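## Task

Take the white jar out of the tightly packed tray and raise it. Every other jar has to stay in the tray, and the tray must sit flat on the table. At the end, the only loose items a gripper may hold or squeeze are that jar and the tray. The jar must be held motionless in the air, with its base clearly more than one jar height above the tops of the remaining jars. It must be gripped firmly, with the fingertips well below its lid, and it must touch nothing else.

## Robot and tools

Robot: two xArm6 arms, left_arm and right_arm, each with a parallel two-finger gripper. The names are labels only: left_arm sits on the +y side of the table. Base roots in the scene frame: left_arm at (-0.048, +0.211, +0.365) m, right_arm at (+0.044, -0.237, +0.365) m. Both bases are tilted. Any mounting plates and the metal frame behind the arms are fixed obstacles.

Scene frame: the origin is on the tabletop midway between the arms. +x points out over the table and +z points up.

Gripper frame: the fingers extend along the gripper's +z axis and close along its y axis. The reported end_effector_position (the pinch point) lies about 2 cm behind the fingertips. Closing pushes the tips roughly 10 mm further along +z.

Joint ranges (rad), from base to gripper: waist -6.283 to 6.283, shoulder -2.059 to 2.094, elbow -3.927 to 0.192, forearm roll -6.283 to 6.283, wrist pitch -1.693 to 3.142, wrist roll -6.283 to 6.283.

Load limits (N m): waist 46, shoulder 46, elbow 27.6, forearm roll 27.6, wrist pitch 18.4, wrist roll 18.4. A held object's weight counts toward these.

The row format. Both moving tools use a row of 14 plain numbers, each in [-1, 1]. The first 7 are for left_arm and the last 7 for right_arm, and every row carries all 14 even if one arm stays idle. Each arm's 7 numbers are, in order: dx, dy, dz, rx, ry, rz, opening.
- dx, dy, dz are a position offset. They are expressed in that gripper's own axes, not the scene frame, and are measured from the gripper's measured pose at the start of the action. They are not absolute coordinates. 1.0 equals 0.6 m.
- rx, ry, rz together form a rotation-vector offset in the same gripper axes. 1.0 equals 180 degrees.
- opening is absolute: +1 is fully open (0.084 m) and -1 is closed.

execute_actions(actions): takes a list of actions. Each action is a table of up to 15 rows, and each row runs for one control step of 1/30 s. If a table has fewer than 15 rows, its last row repeats until 15 steps have run. Every row is an offset from the pose the gripper had when that action began, not from the previous row. For the first action of a call, that start pose is the last pose a result reported. An empty list returns the current state and images without moving.

move(target, speed, blocking): target is one 14-number row of the same kind. Its offsets are measured from the pose in the most recent result that showed one. Each gripper travels in a straight line toward its target, turning the shorter way round, and both arms finish together. A path lasts 0.5 to 10 s and stops short of its target if it would take longer. speed is the top speed in m/s, from 0.002 to 0.5 (default 0.25); turning is capped at twice that value in rad/s. The opening is applied at the start. Paths do not avoid obstacles or the other arm. Grippers lag, can drift off the path, and can go faster than speed, especially with a nearly straight arm. A fast move, or a target set far beyond a contact, pushes hard. With blocking=false you get a result after 0.5 s while the arm keeps going; call wait(0) to check on it, and call wait or stop before sending new rows or moves. The extra move: line reports the ending (done, off_target, moving, held, fault) and any limits. limits=paced means the sent pose was clipped. limits=held means a check blocked some steps, after which the arm may suddenly speed up. If only one arm is named in the ending, the other finished at rest near its target.

wait(seconds): 0 to 10 s. Both arms hold their last command, and a running move carries on.
stop(): brakes a running move; the fingers keep closing or opening.
zoom_image(camera, region): region is [x0, y0, x1, y1] in image pixels, at most 504x504. Cameras: cam_head_left, cam_head_right, cam_high, cam_low, all 672x504.
read_manual(section): returns licence texts only.
finished_scene(scene): ends the scene with the given number. It cannot be undone, so the goal must already be met and stable.

Controller behaviour. At each step the command is clipped to within 70 mm and 16 degrees of the measured pose. The arm then follows using damped inverse kinematics and favours position over orientation. A distant target may take several actions to reach. After an action, the arm goes only as far as its last clipped pose, so send the remainder in the next action. An arm that should stay put should get the offset back to its desired pose in the first call, then zeros afterwards, always with the opening it should have.

Results. The state line gives each gripper's position (m), quat_wxyz and velocities in the scene frame. The printed position can be off, more so at long reach. Hand target shows where the controller is currently driving each gripper. grip_measured is the actual finger opening on the opening scale. Action results also list positions at sampled steps; HELD marks steps where part of an arm's row was blocked. pose unreachable means the clearance check changed or blocked a command. A too close message counts a plate and its side of the frame as part of that arm.

Gripping. To hold something, command an opening well below grip_measured; the bigger the gap, the firmer the squeeze, up to about 24 N per pad on objects up to about 6 cm wide. Closing fast can spike the force. For the jar, close around its body well below the lid, squeeze firmly, then lift straight up until its base is comfortably more than a jar height above the other jars, and hold it still, clear of everything.

Avoid: knocking jars out of the tray, tilting or moving the tray, anything falling off the table, the arms pressing against each other, fast or hard contacts, and drops or slips. Brief tugs or pushes from outside may happen. Torque fault: if a joint hits its load limit, that arm backs off, freezes for 10 s, and the rest of the call is skipped. Motor heat rises while holding a load: MOTOR HOT appears at 65 °C, and at 80 °C an OVER-TEMPERATURE FAULT brakes the arm until it cools. Smooth, quick, low-effort motion is preferred.

Each tool is called in YAML: its name, and indented under it one key for each argument.

## Session

execute_actions:
  actions: []

Scene clock: 0.00 s.
left_arm: end_effector_position=(+0.6722, +0.5549, +0.2310) grip_measured=+1.00 end_effector_quat_wxyz=(+0.317, +0.670, +0.440, +0.507) end_effector_velocity=(-0.000, -0.001, -0.001) end_effector_angular_velocity=(-0.001, +0.001, -0.001) | right_arm: end_effector_position=(+0.4940, -0.5505, +0.3957) grip_measured=+1.00 end_effector_quat_wxyz=(+0.039, +0.935, -0.209, -0.285) end_effector_velocity=(+0.000, +0.000, +0.000) end_effector_angular_velocity=(+0.001, -0.000, +0.001)
Joint positions: left_arm=[ 0.495 -0.207 -0.995 -2.582  0.927  2.125  0.084] | right_arm=[ 0.314 -0.539 -1.133 -0.695  1.825 -5.529  0.084]
Joint velocities: left_arm=[-0.001  0.001  0.001 -0.001  0.     0.001 -0.   ] | right_arm=[ 0.     0.    -0.     0.    -0.    -0.001  0.   ]
Hand target (left_arm): +0.672, +0.555, +0.231; +0.317, +0.670, +0.440, +0.507
Hand target (right_arm): +0.494, -0.550, +0.396; +0.039, +0.935, -0.209, -0.285

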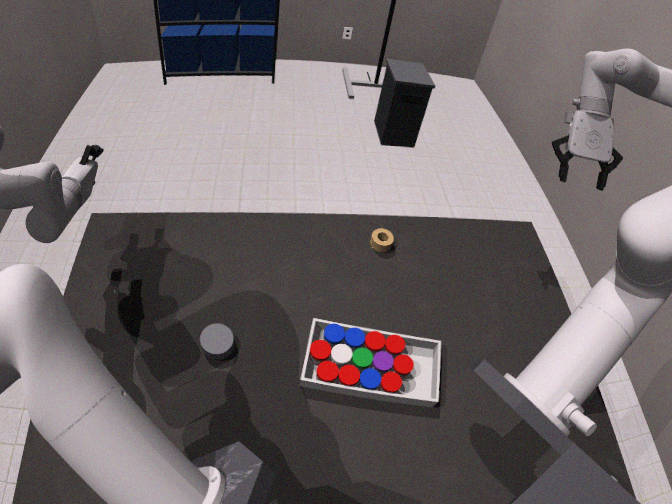

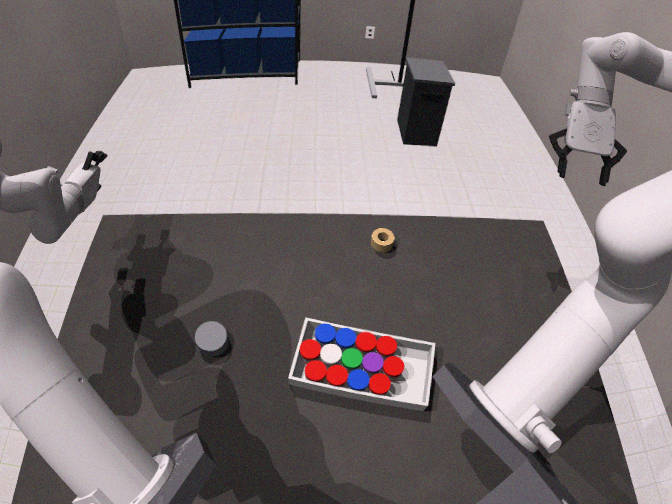

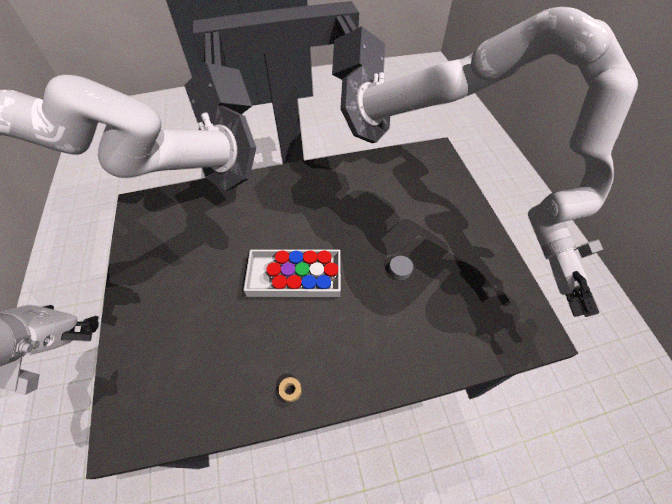

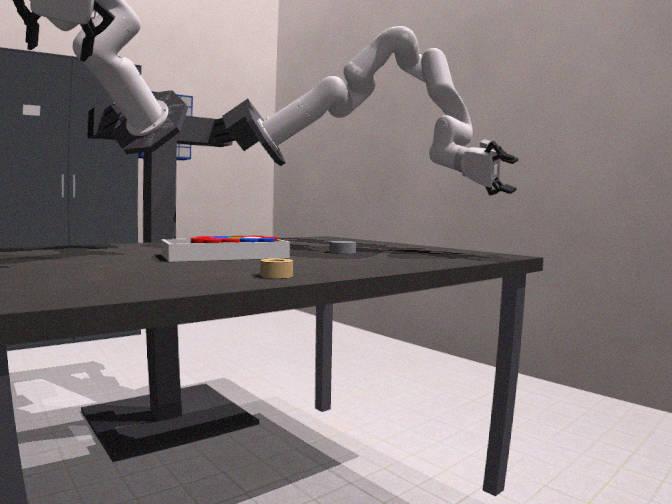

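zoom_image:
  camera: "cam_head_left"
  region: [280,290,460,425]

zoom_image:
  camera: "cam_low"
  region: [140,200,320,290]

zoom_image:
  camera: "cam_high"
  region: [230,230,360,320]

Region (280, 290, 460, 425) of cam_head_left's 672x504 image, scaled by 2.800, with more detail than that image has; it fills the top 378 rows of this view, and the rest is white.

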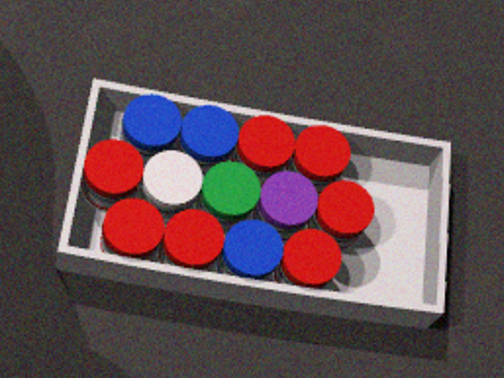

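Region (140, 200, 320, 290) of cam_low's 672x504 image, scaled by 2.800, with more detail than that image has.

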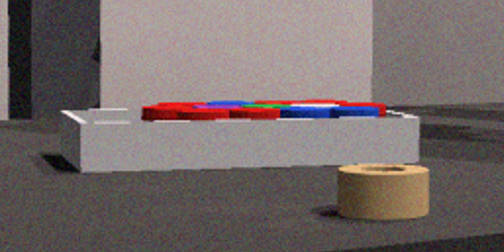

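Region (230, 230, 360, 320) of cam_high's 672x504 image, scaled by 3.877, with more detail than that image has; it fills the top 349 rows of this view, and the rest is white.

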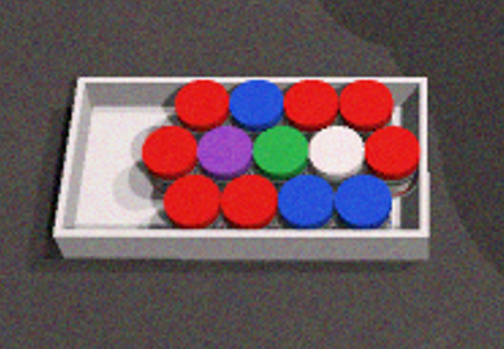

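move:
  target: [0,0,0,0,0,0,1,-0.232,-0.603,0.497,0.041,0.182,-0.082,1]

Scene clock: 16.97 s.
left_arm: end_effector_position=(+0.6722, +0.5549, +0.2310) grip_measured=+1.00 end_effector_quat_wxyz=(+0.317, +0.670, +0.440, +0.507) end_effector_velocity=(+0.000, -0.000, +0.000) end_effector_angular_velocity=(+0.000, -0.000, +0.000) | right_arm: end_effector_position=(+0.3585, -0.1480, +0.1517) grip_measured=+1.00 end_effector_quat_wxyz=(-0.003, +0.996, -0.088, +0.001) end_effector_velocity=(-0.001, +0.002, -0.002) end_effector_angular_velocity=(-0.002, -0.001, +0.002)
Joint positions: left_arm=[ 0.495 -0.207 -0.995 -2.582  0.927  2.125  0.084] | right_arm=[ 0.481  0.416 -0.586 -1.713  0.951 -4.093  0.084]
Joint velocities: left_arm=[-0.     0.    -0.001 -0.    -0.     0.001  0.   ] | right_arm=[ 0.001  0.012 -0.005 -0.005  0.004  0.008 -0.   ]
Hand target (left_arm): +0.672, +0.555, +0.231; +0.317, +0.670, +0.440, +0.507
Hand target (right_arm): +0.358, -0.148, +0.151; -0.003, +0.996, -0.087, +0.001
Off the commanded pose (left_arm): 0.000 m, 0 deg.
Off the commanded pose (right_arm): 0.003 m, 0 deg.
move: done

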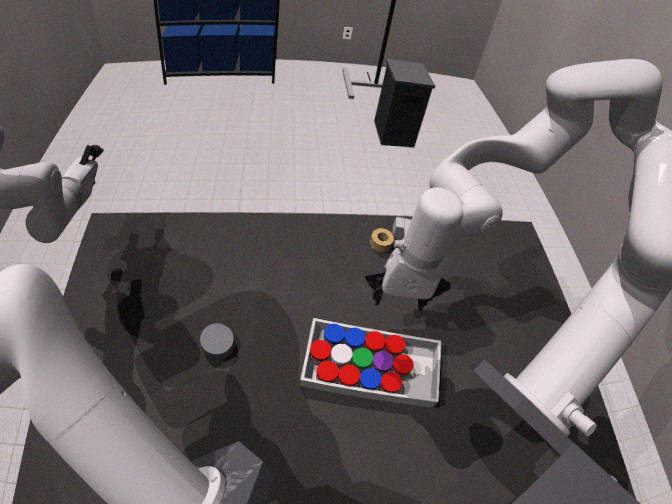

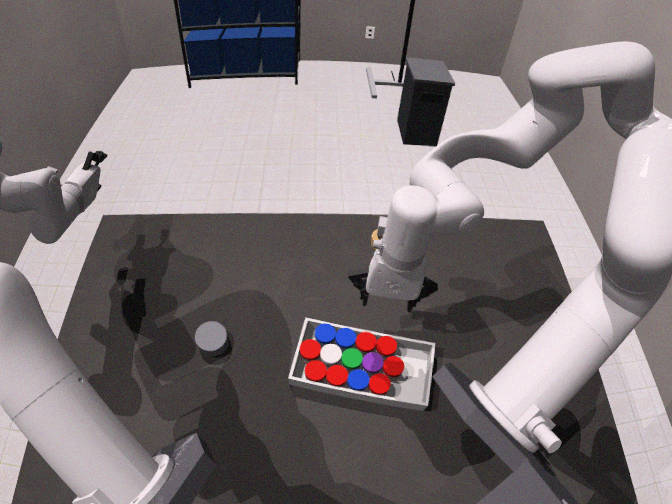

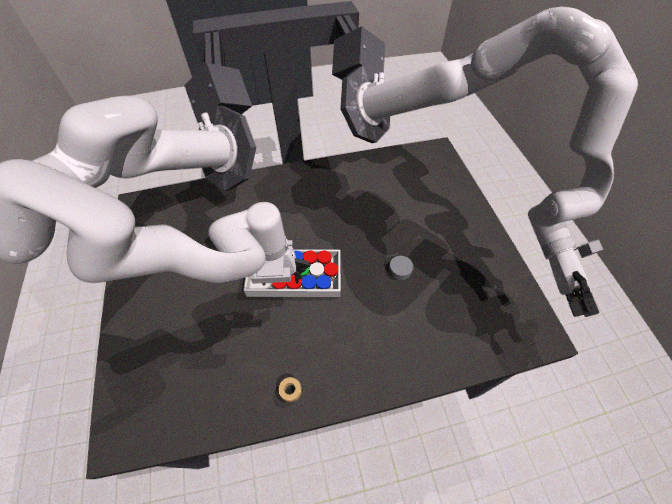

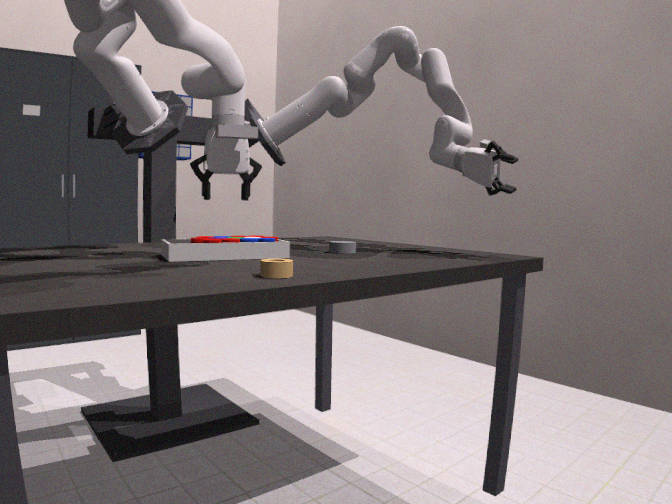

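move:
  target: [0,0,0,0,0,0,1,0.01,-0.1,0.125,0,0,0,1]
  speed: 0.15

zoom_image:
  camera: "cam_head_left"
  region: [280,270,460,425]

zoom_image:
  camera: "cam_low"
  region: [140,180,320,290]

Scene clock: 22.93 s.
left_arm: end_effector_position=(+0.6722, +0.5549, +0.2310) grip_measured=+1.00 end_effector_quat_wxyz=(+0.317, +0.670, +0.440, +0.507) end_effector_velocity=(-0.000, +0.000, -0.000) end_effector_angular_velocity=(-0.000, +0.001, +0.001) | right_arm: end_effector_position=(+0.3748, -0.0898, +0.0772) grip_measured=+1.00 end_effector_quat_wxyz=(-0.003, +0.996, -0.088, +0.001) end_effector_velocity=(-0.001, +0.001, -0.002) end_effector_angular_velocity=(-0.000, +0.001, +0.002)
Joint positions: left_arm=[ 0.495 -0.207 -0.995 -2.582  0.927  2.125  0.084] | right_arm=[ 0.401  0.754 -0.895 -1.813  0.944 -4.057  0.084]
Joint velocities: left_arm=[ 0.001  0.     0.    -0.001 -0.    -0.     0.   ] | right_arm=[-0.001  0.008 -0.006 -0.001  0.    -0.     0.   ]
Hand target (left_arm): +0.672, +0.555, +0.231; +0.317, +0.670, +0.440, +0.507
Hand target (right_arm): +0.375, -0.090, +0.077; -0.003, +0.996, -0.088, +0.001
Off the commanded pose (left_arm): 0.000 m, 0 deg.
Off the commanded pose (right_arm): 0.000 m, 0 deg.
move: done

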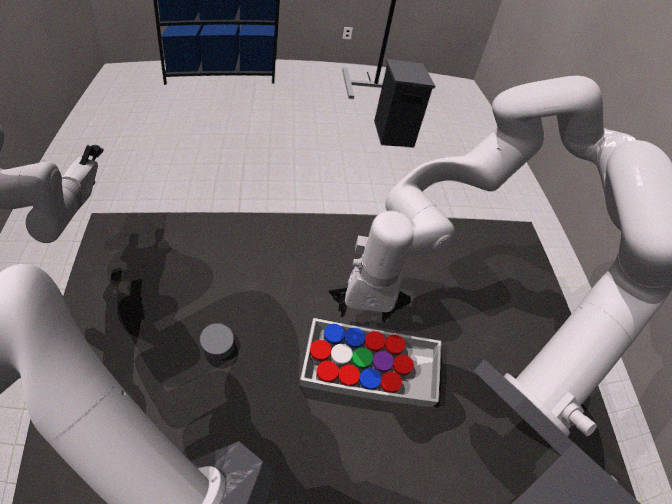

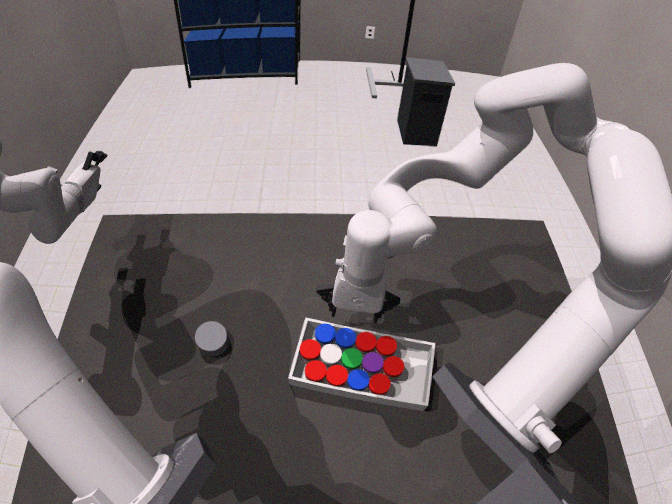

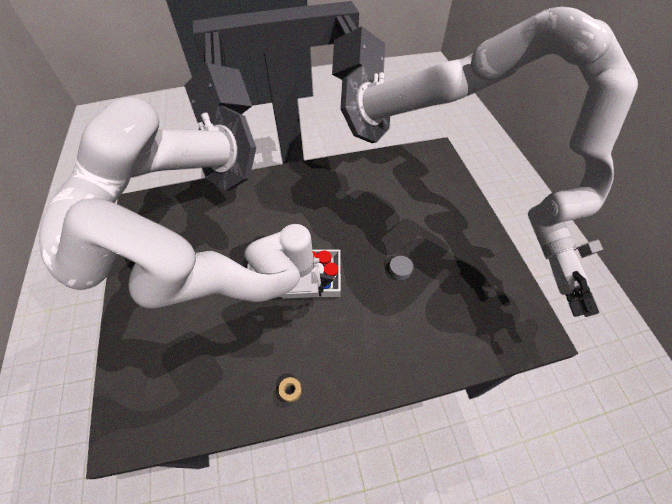

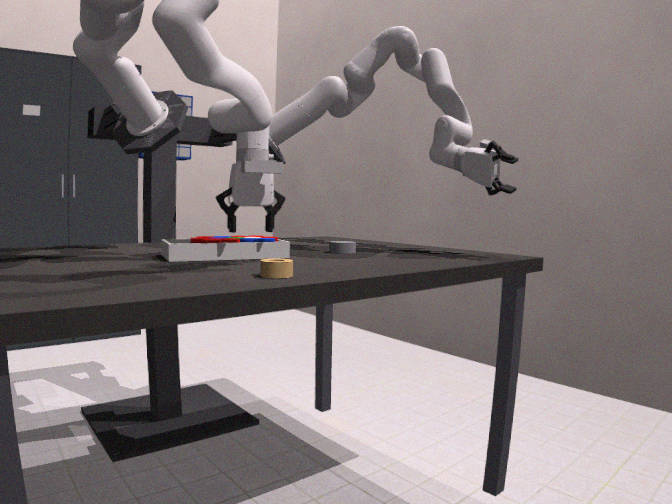

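Region (280, 270, 460, 425) of cam_head_left's 672x504 image, scaled by 2.800, with more detail than that image has; it fills the top 434 rows of this view, and the rest is white.

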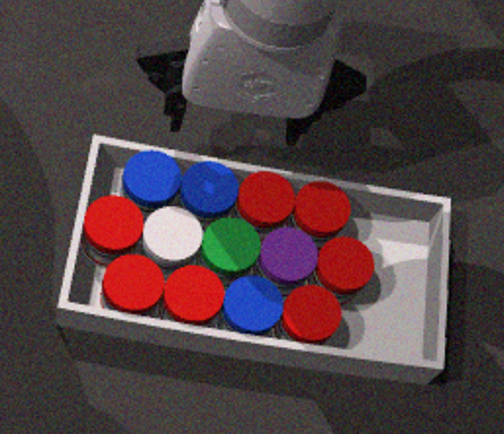

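Region (140, 180, 320, 290) of cam_low's 672x504 image, scaled by 2.800, with more detail than that image has.

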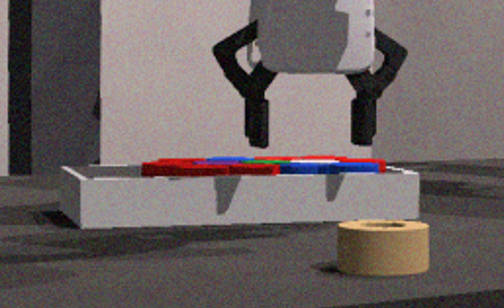

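move:
  target: [0,0,0,0,0,0,1,0,0.018,0.035,0,0,0.017,0.92]
  speed: 0.05

zoom_image:
  camera: "cam_head_left"
  region: [280,270,460,425]

zoom_image:
  camera: "cam_low"
  region: [140,180,320,290]

Scene clock: 27.97 s.
left_arm: end_effector_position=(+0.6722, +0.5549, +0.2310) grip_measured=+1.00 end_effector_quat_wxyz=(+0.317, +0.670, +0.440, +0.507) end_effector_velocity=(-0.000, +0.001, -0.000) end_effector_angular_velocity=(+0.001, +0.001, +0.002) | right_arm: end_effector_position=(+0.3729, -0.1003, +0.0563) grip_measured=+0.92 end_effector_quat_wxyz=(-0.003, +0.993, -0.114, +0.001) end_effector_velocity=(+0.000, -0.000, -0.001) end_effector_angular_velocity=(+0.001, -0.001, -0.003)
Joint positions: left_arm=[ 0.495 -0.207 -0.995 -2.582  0.927  2.125  0.084] | right_arm=[ 0.339  0.773 -0.908 -1.882  0.938 -3.993  0.081]
Joint velocities: left_arm=[ 0.002 -0.    -0.    -0.001 -0.    -0.001  0.   ] | right_arm=[-0.004  0.001 -0.002 -0.006 -0.001  0.004 -0.   ]
Hand target (left_arm): +0.672, +0.555, +0.231; +0.317, +0.670, +0.440, +0.507
Hand target (right_arm): +0.373, -0.100, +0.056; -0.003, +0.993, -0.114, +0.001
Off the commanded pose (left_arm): 0.000 m, 0 deg.
Off the commanded pose (right_arm): 0.000 m, 0 deg.
move: done

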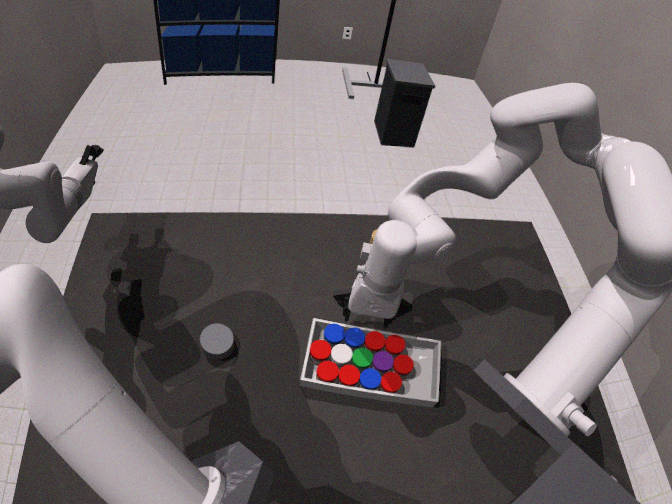

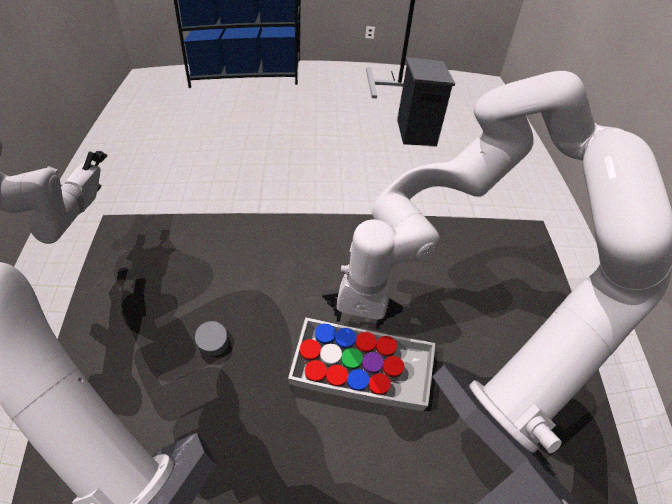

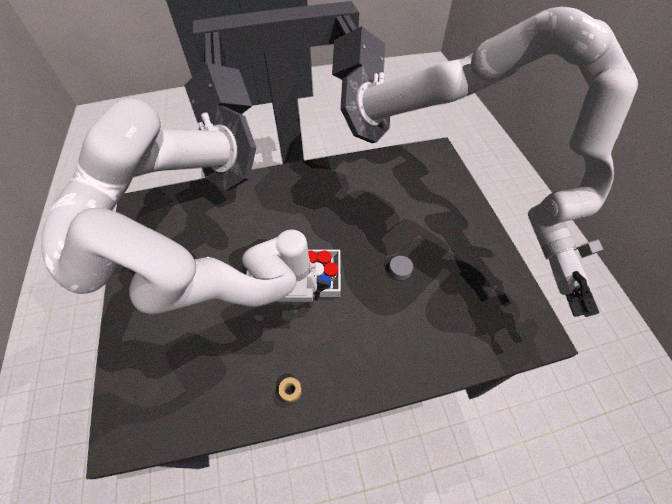

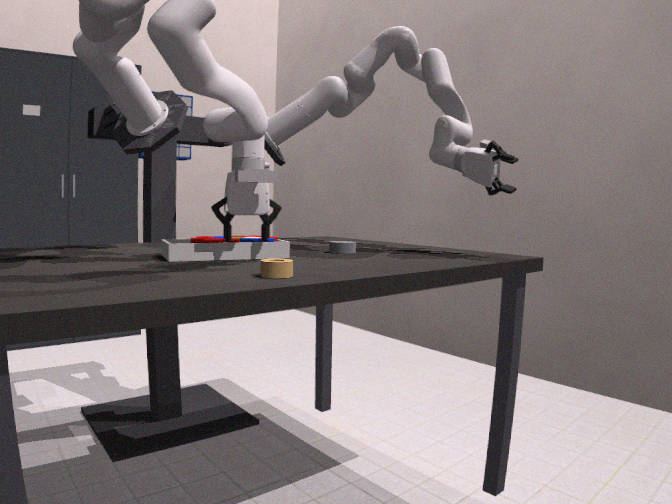

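Region (280, 270, 460, 425) of cam_head_left's 672x504 image, scaled by 2.800, with more detail than that image has; it fills the top 434 rows of this view, and the rest is white.

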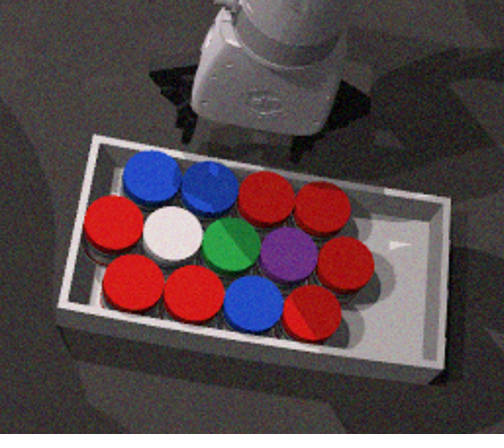

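Region (140, 180, 320, 290) of cam_low's 672x504 image, scaled by 2.800, with more detail than that image has.

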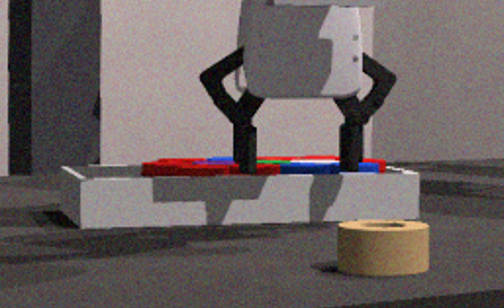

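move:
  target: [0,0,0,0,0,0,1,-0.036,0.004,-0.001,0,0,0,0.96]
  speed: 0.03

zoom_image:
  camera: "cam_head_left"
  region: [280,270,460,425]

zoom_image:
  camera: "cam_low"
  region: [140,180,320,290]

Scene clock: 32.47 s.
left_arm: end_effector_position=(+0.6722, +0.5549, +0.2310) grip_measured=+1.00 end_effector_quat_wxyz=(+0.317, +0.670, +0.440, +0.507) end_effector_velocity=(-0.000, +0.000, -0.000) end_effector_angular_velocity=(+0.001, +0.001, -0.000) | right_arm: end_effector_position=(+0.3516, -0.0978, +0.0569) grip_measured=+0.96 end_effector_quat_wxyz=(-0.003, +0.993, -0.114, +0.001) end_effector_velocity=(-0.000, -0.000, +0.000) end_effector_angular_velocity=(-0.001, -0.002, -0.003)
Joint positions: left_arm=[ 0.495 -0.207 -0.995 -2.582  0.927  2.125  0.084] | right_arm=[ 0.349  0.796 -0.88  -1.907  0.955 -3.933  0.083]
Joint velocities: left_arm=[ 0.001  0.001 -0.     0.     0.     0.     0.   ] | right_arm=[ 0.001  0.001  0.001 -0.002  0.003  0.006 -0.   ]
Hand target (left_arm): +0.672, +0.555, +0.231; +0.317, +0.670, +0.440, +0.507
Hand target (right_arm): +0.351, -0.098, +0.057; -0.003, +0.993, -0.114, +0.001
Off the commanded pose (left_arm): 0.000 m, 0 deg.
Off the commanded pose (right_arm): 0.000 m, 0 deg.
move: done

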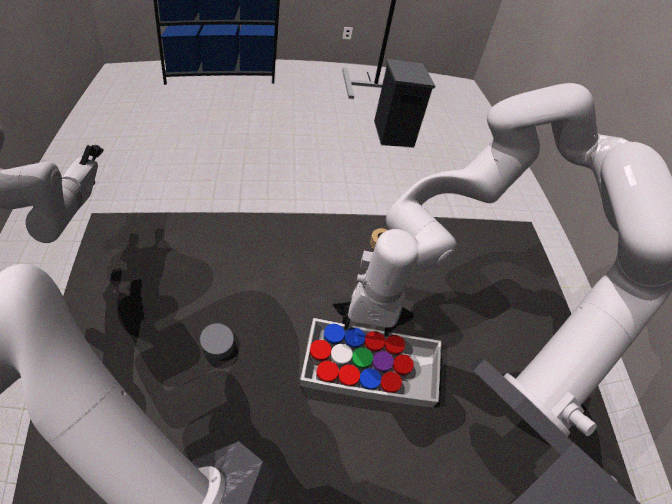

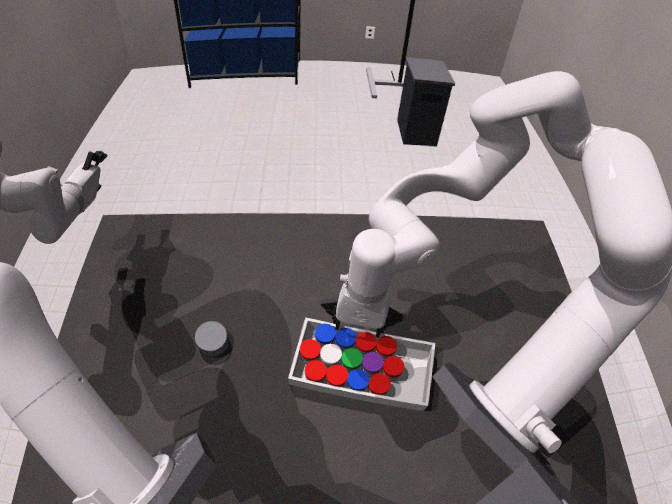

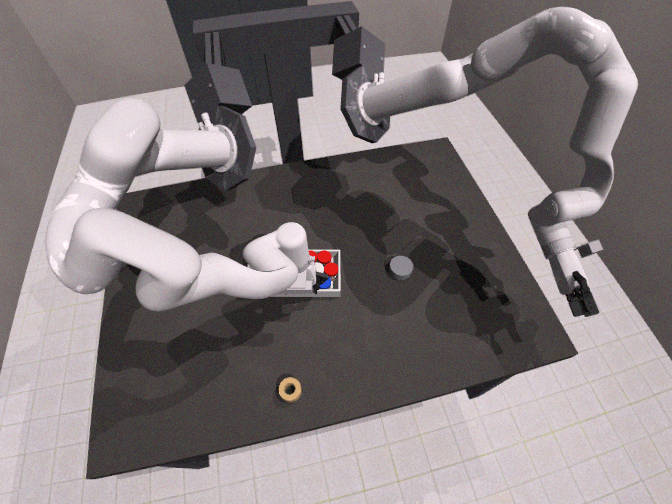

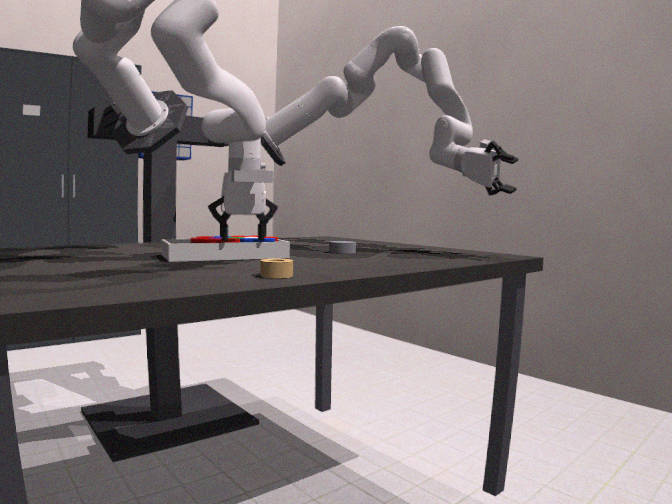

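Region (280, 270, 460, 425) of cam_head_left's 672x504 image, scaled by 2.800, with more detail than that image has; it fills the top 434 rows of this view, and the rest is white.

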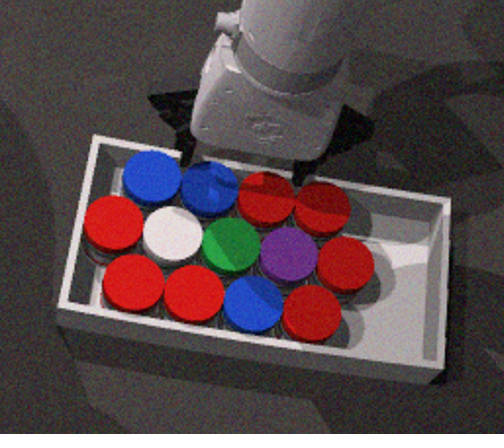

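Region (140, 180, 320, 290) of cam_low's 672x504 image, scaled by 2.800, with more detail than that image has.

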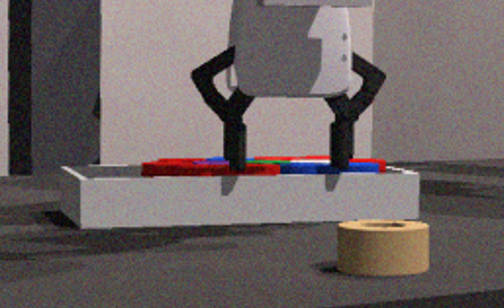

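move:
  target: [0,0,0,0,0,0,1,-0.006,0,0.005,0,0,0,1]
  speed: 0.02

move:
  target: [0,0,0,0,0,0,1,-0.018,0.004,0,0,0,0,1]
  speed: 0.015

move:
  target: [0,0,0,0,0,0,1,0,0.025,0,0,0,0,1]
  speed: 0.02

zoom_image:
  camera: "cam_head_left"
  region: [280,270,460,425]

zoom_image:
  camera: "cam_low"
  region: [140,180,320,290]

Scene clock: 38.80 s.
left_arm: end_effector_position=(+0.6722, +0.5549, +0.2310) grip_measured=+1.00 end_effector_quat_wxyz=(+0.317, +0.670, +0.440, +0.507) end_effector_velocity=(-0.000, -0.001, -0.000) end_effector_angular_velocity=(-0.001, +0.000, -0.003) | right_arm: end_effector_position=(+0.3483, -0.0970, +0.0540) grip_measured=+1.00 end_effector_quat_wxyz=(-0.003, +0.993, -0.114, +0.001) end_effector_velocity=(-0.000, +0.000, -0.001) end_effector_angular_velocity=(-0.000, -0.001, +0.000)
Joint positions: left_arm=[ 0.495 -0.207 -0.995 -2.582  0.927  2.125  0.084] | right_arm=[ 0.344  0.808 -0.883 -1.917  0.958 -3.922  0.084]
Joint velocities: left_arm=[-0.001  0.001  0.001  0.002  0.    -0.     0.   ] | right_arm=[-0.001  0.002 -0.001 -0.002  0.001  0.002  0.   ]
Hand target (left_arm): +0.672, +0.555, +0.231; +0.317, +0.670, +0.440, +0.507
Hand target (right_arm): +0.348, -0.097, +0.054; -0.003, +0.993, -0.114, +0.001
Off the commanded pose (left_arm): 0.000 m, 0 deg.
Off the commanded pose (right_arm): 0.000 m, 0 deg.
move: done

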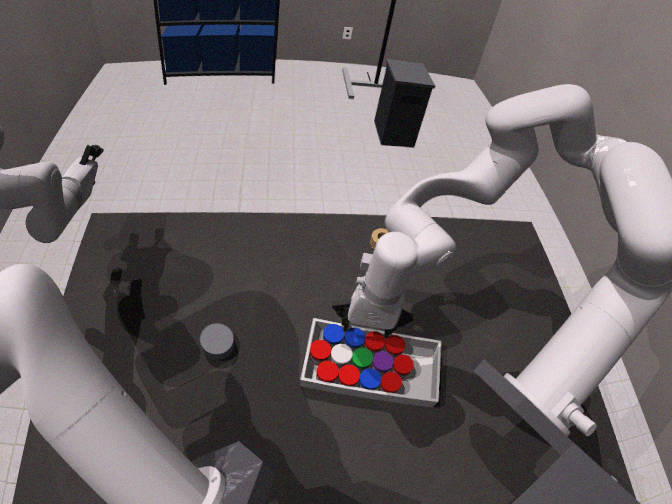

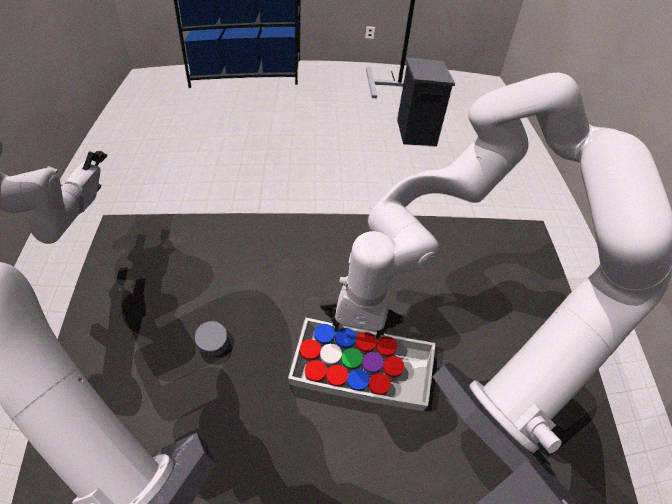

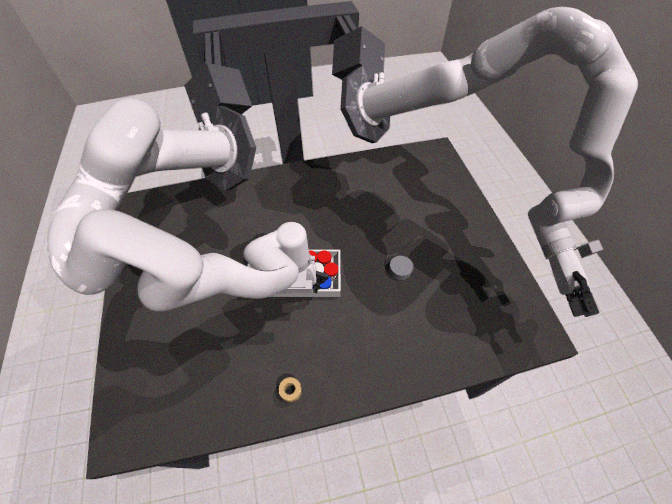

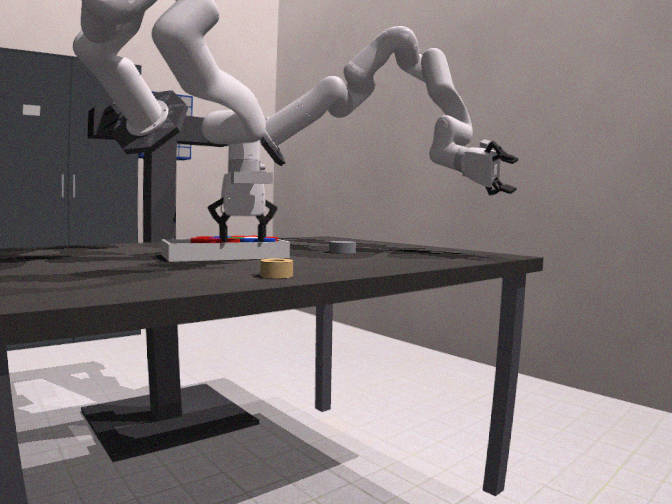

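Scene clock: 39.80 s.
left_arm: end_effector_position=(+0.6722, +0.5549, +0.2310) grip_measured=+1.00 end_effector_quat_wxyz=(+0.317, +0.670, +0.440, +0.507) end_effector_velocity=(-0.000, +0.000, -0.001) end_effector_angular_velocity=(-0.001, +0.001, +0.001) | right_arm: end_effector_position=(+0.3375, -0.0969, +0.0540) grip_measured=+1.00 end_effector_quat_wxyz=(-0.003, +0.993, -0.114, +0.001) end_effector_velocity=(-0.000, +0.000, +0.000) end_effector_angular_velocity=(+0.001, -0.001, -0.002)
Joint positions: left_arm=[ 0.495 -0.207 -0.995 -2.582  0.927  2.125  0.084] | right_arm=[ 0.347  0.82  -0.868 -1.932  0.967 -3.892  0.084]
Joint velocities: left_arm=[ 0.001  0.001  0.    -0.     0.    -0.001  0.   ] | right_arm=[ 0.001  0.     0.001 -0.002  0.     0.004  0.   ]
Hand target (left_arm): +0.672, +0.555, +0.231; +0.317, +0.670, +0.440, +0.507
Hand target (right_arm): +0.337, -0.097, +0.054; -0.003, +0.993, -0.114, +0.001
Off the commanded pose (left_arm): 0.000 m, 0 deg.
Off the commanded pose (right_arm): 0.000 m, 0 deg.
move: done

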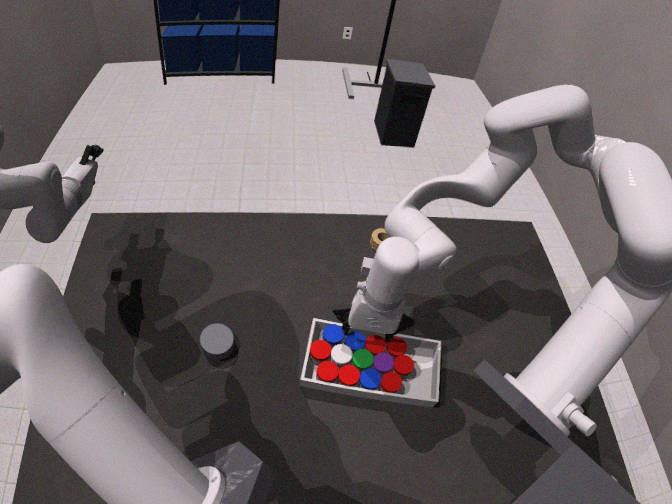

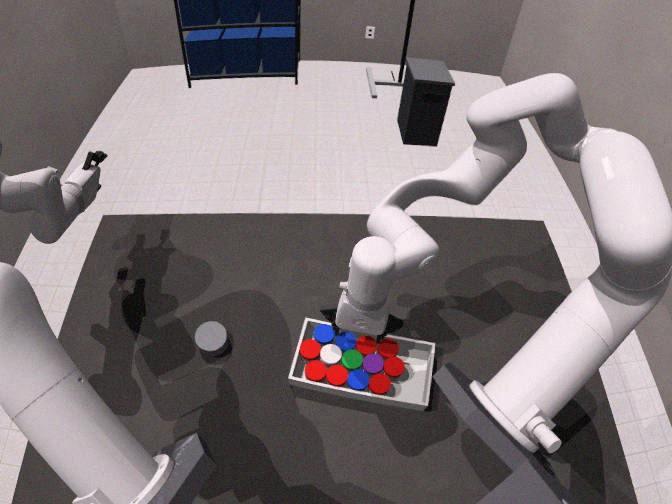

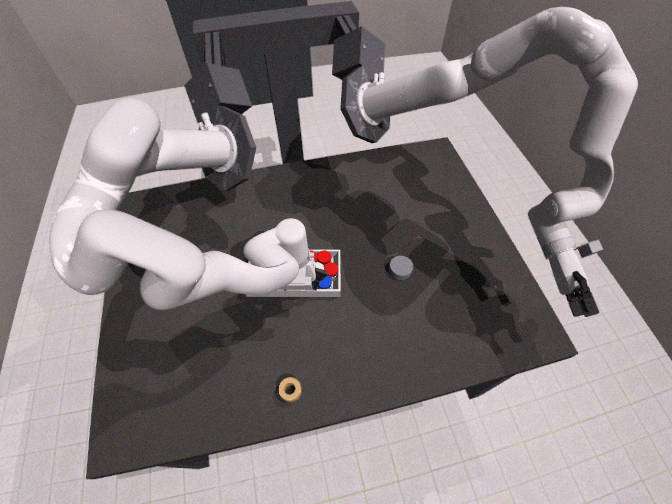

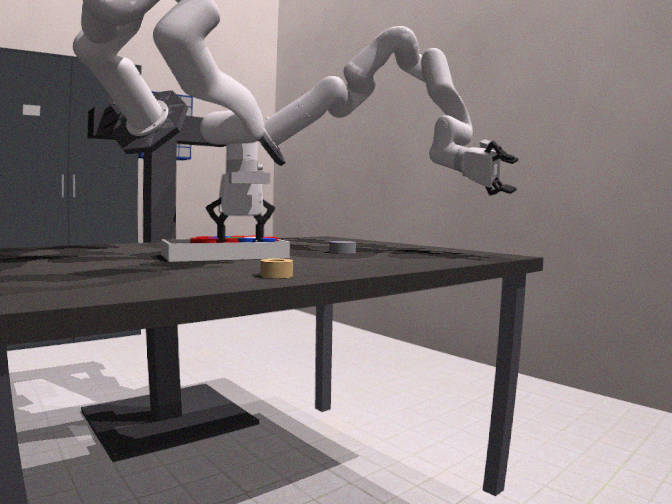

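Scene clock: 40.80 s.
left_arm: end_effector_position=(+0.6722, +0.5549, +0.2310) grip_measured=+1.00 end_effector_quat_wxyz=(+0.317, +0.670, +0.440, +0.507) end_effector_velocity=(+0.000, -0.001, +0.001) end_effector_angular_velocity=(+0.000, -0.001, -0.002) | right_arm: end_effector_position=(+0.3347, -0.1113, +0.0539) grip_measured=+1.00 end_effector_quat_wxyz=(-0.003, +0.993, -0.115, +0.001) end_effector_velocity=(-0.001, -0.002, -0.000) end_effector_angular_velocity=(-0.000, +0.001, +0.002)
Joint positions: left_arm=[ 0.495 -0.207 -0.995 -2.582  0.927  2.125  0.084] | right_arm=[ 0.32   0.784 -0.826 -1.964  0.969 -3.884  0.084]
Joint velocities: left_arm=[-0.001 -0.    -0.     0.001  0.     0.     0.   ] | right_arm=[-0.004 -0.003  0.006 -0.004  0.     0.     0.   ]
Hand target (left_arm): +0.672, +0.555, +0.231; +0.317, +0.670, +0.440, +0.507
Hand target (right_arm): +0.334, -0.111, +0.054; -0.003, +0.993, -0.114, +0.001
Off the commanded pose (left_arm): 0.000 m, 0 deg.
Off the commanded pose (right_arm): 0.001 m, 0 deg.
move: done

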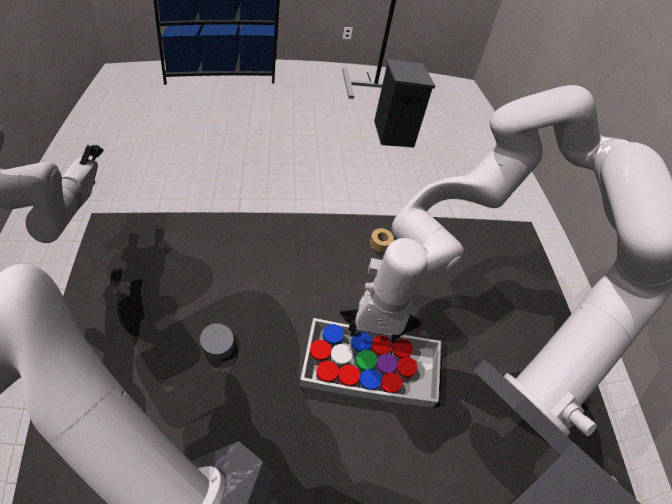

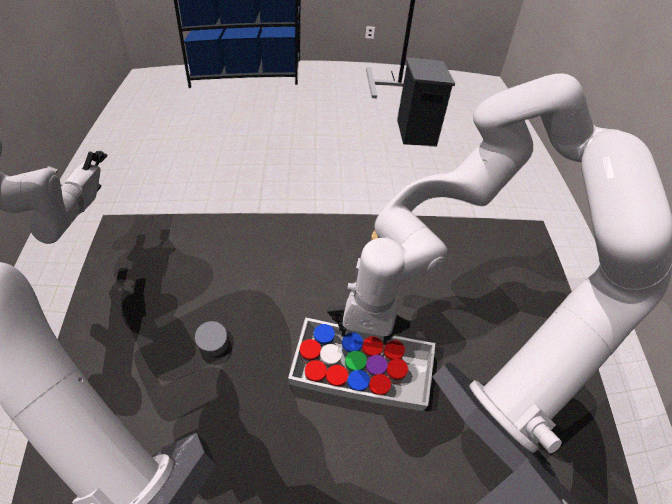

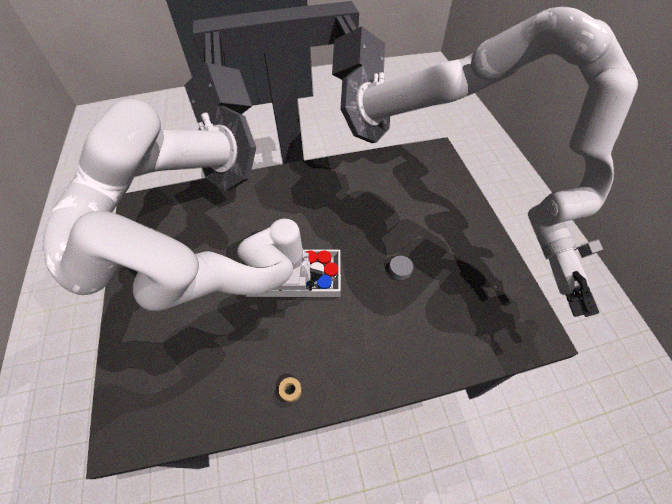

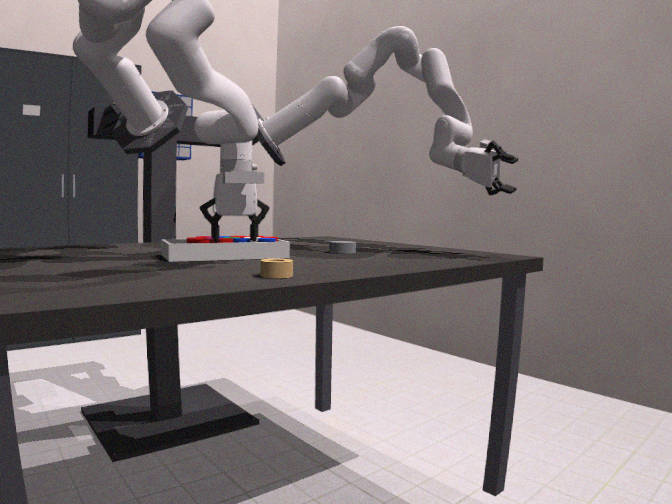

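Region (280, 270, 460, 425) of cam_head_left's 672x504 image, scaled by 2.800, with more detail than that image has; it fills the top 434 rows of this view, and the rest is white.

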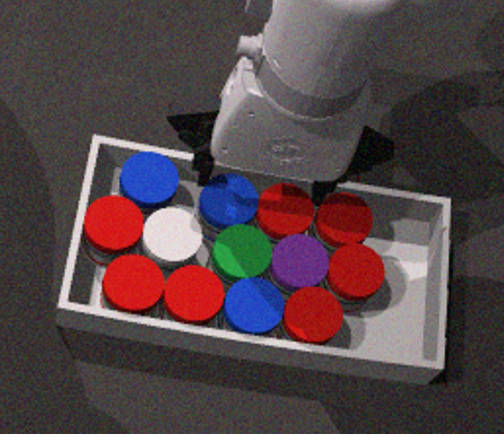

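Region (140, 180, 320, 290) of cam_low's 672x504 image, scaled by 2.800, with more detail than that image has.

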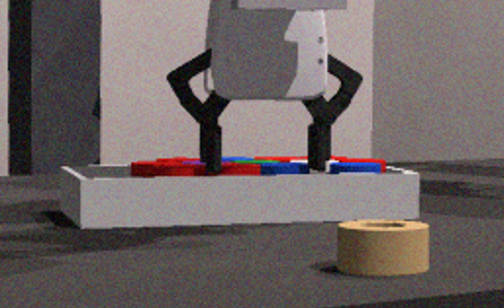

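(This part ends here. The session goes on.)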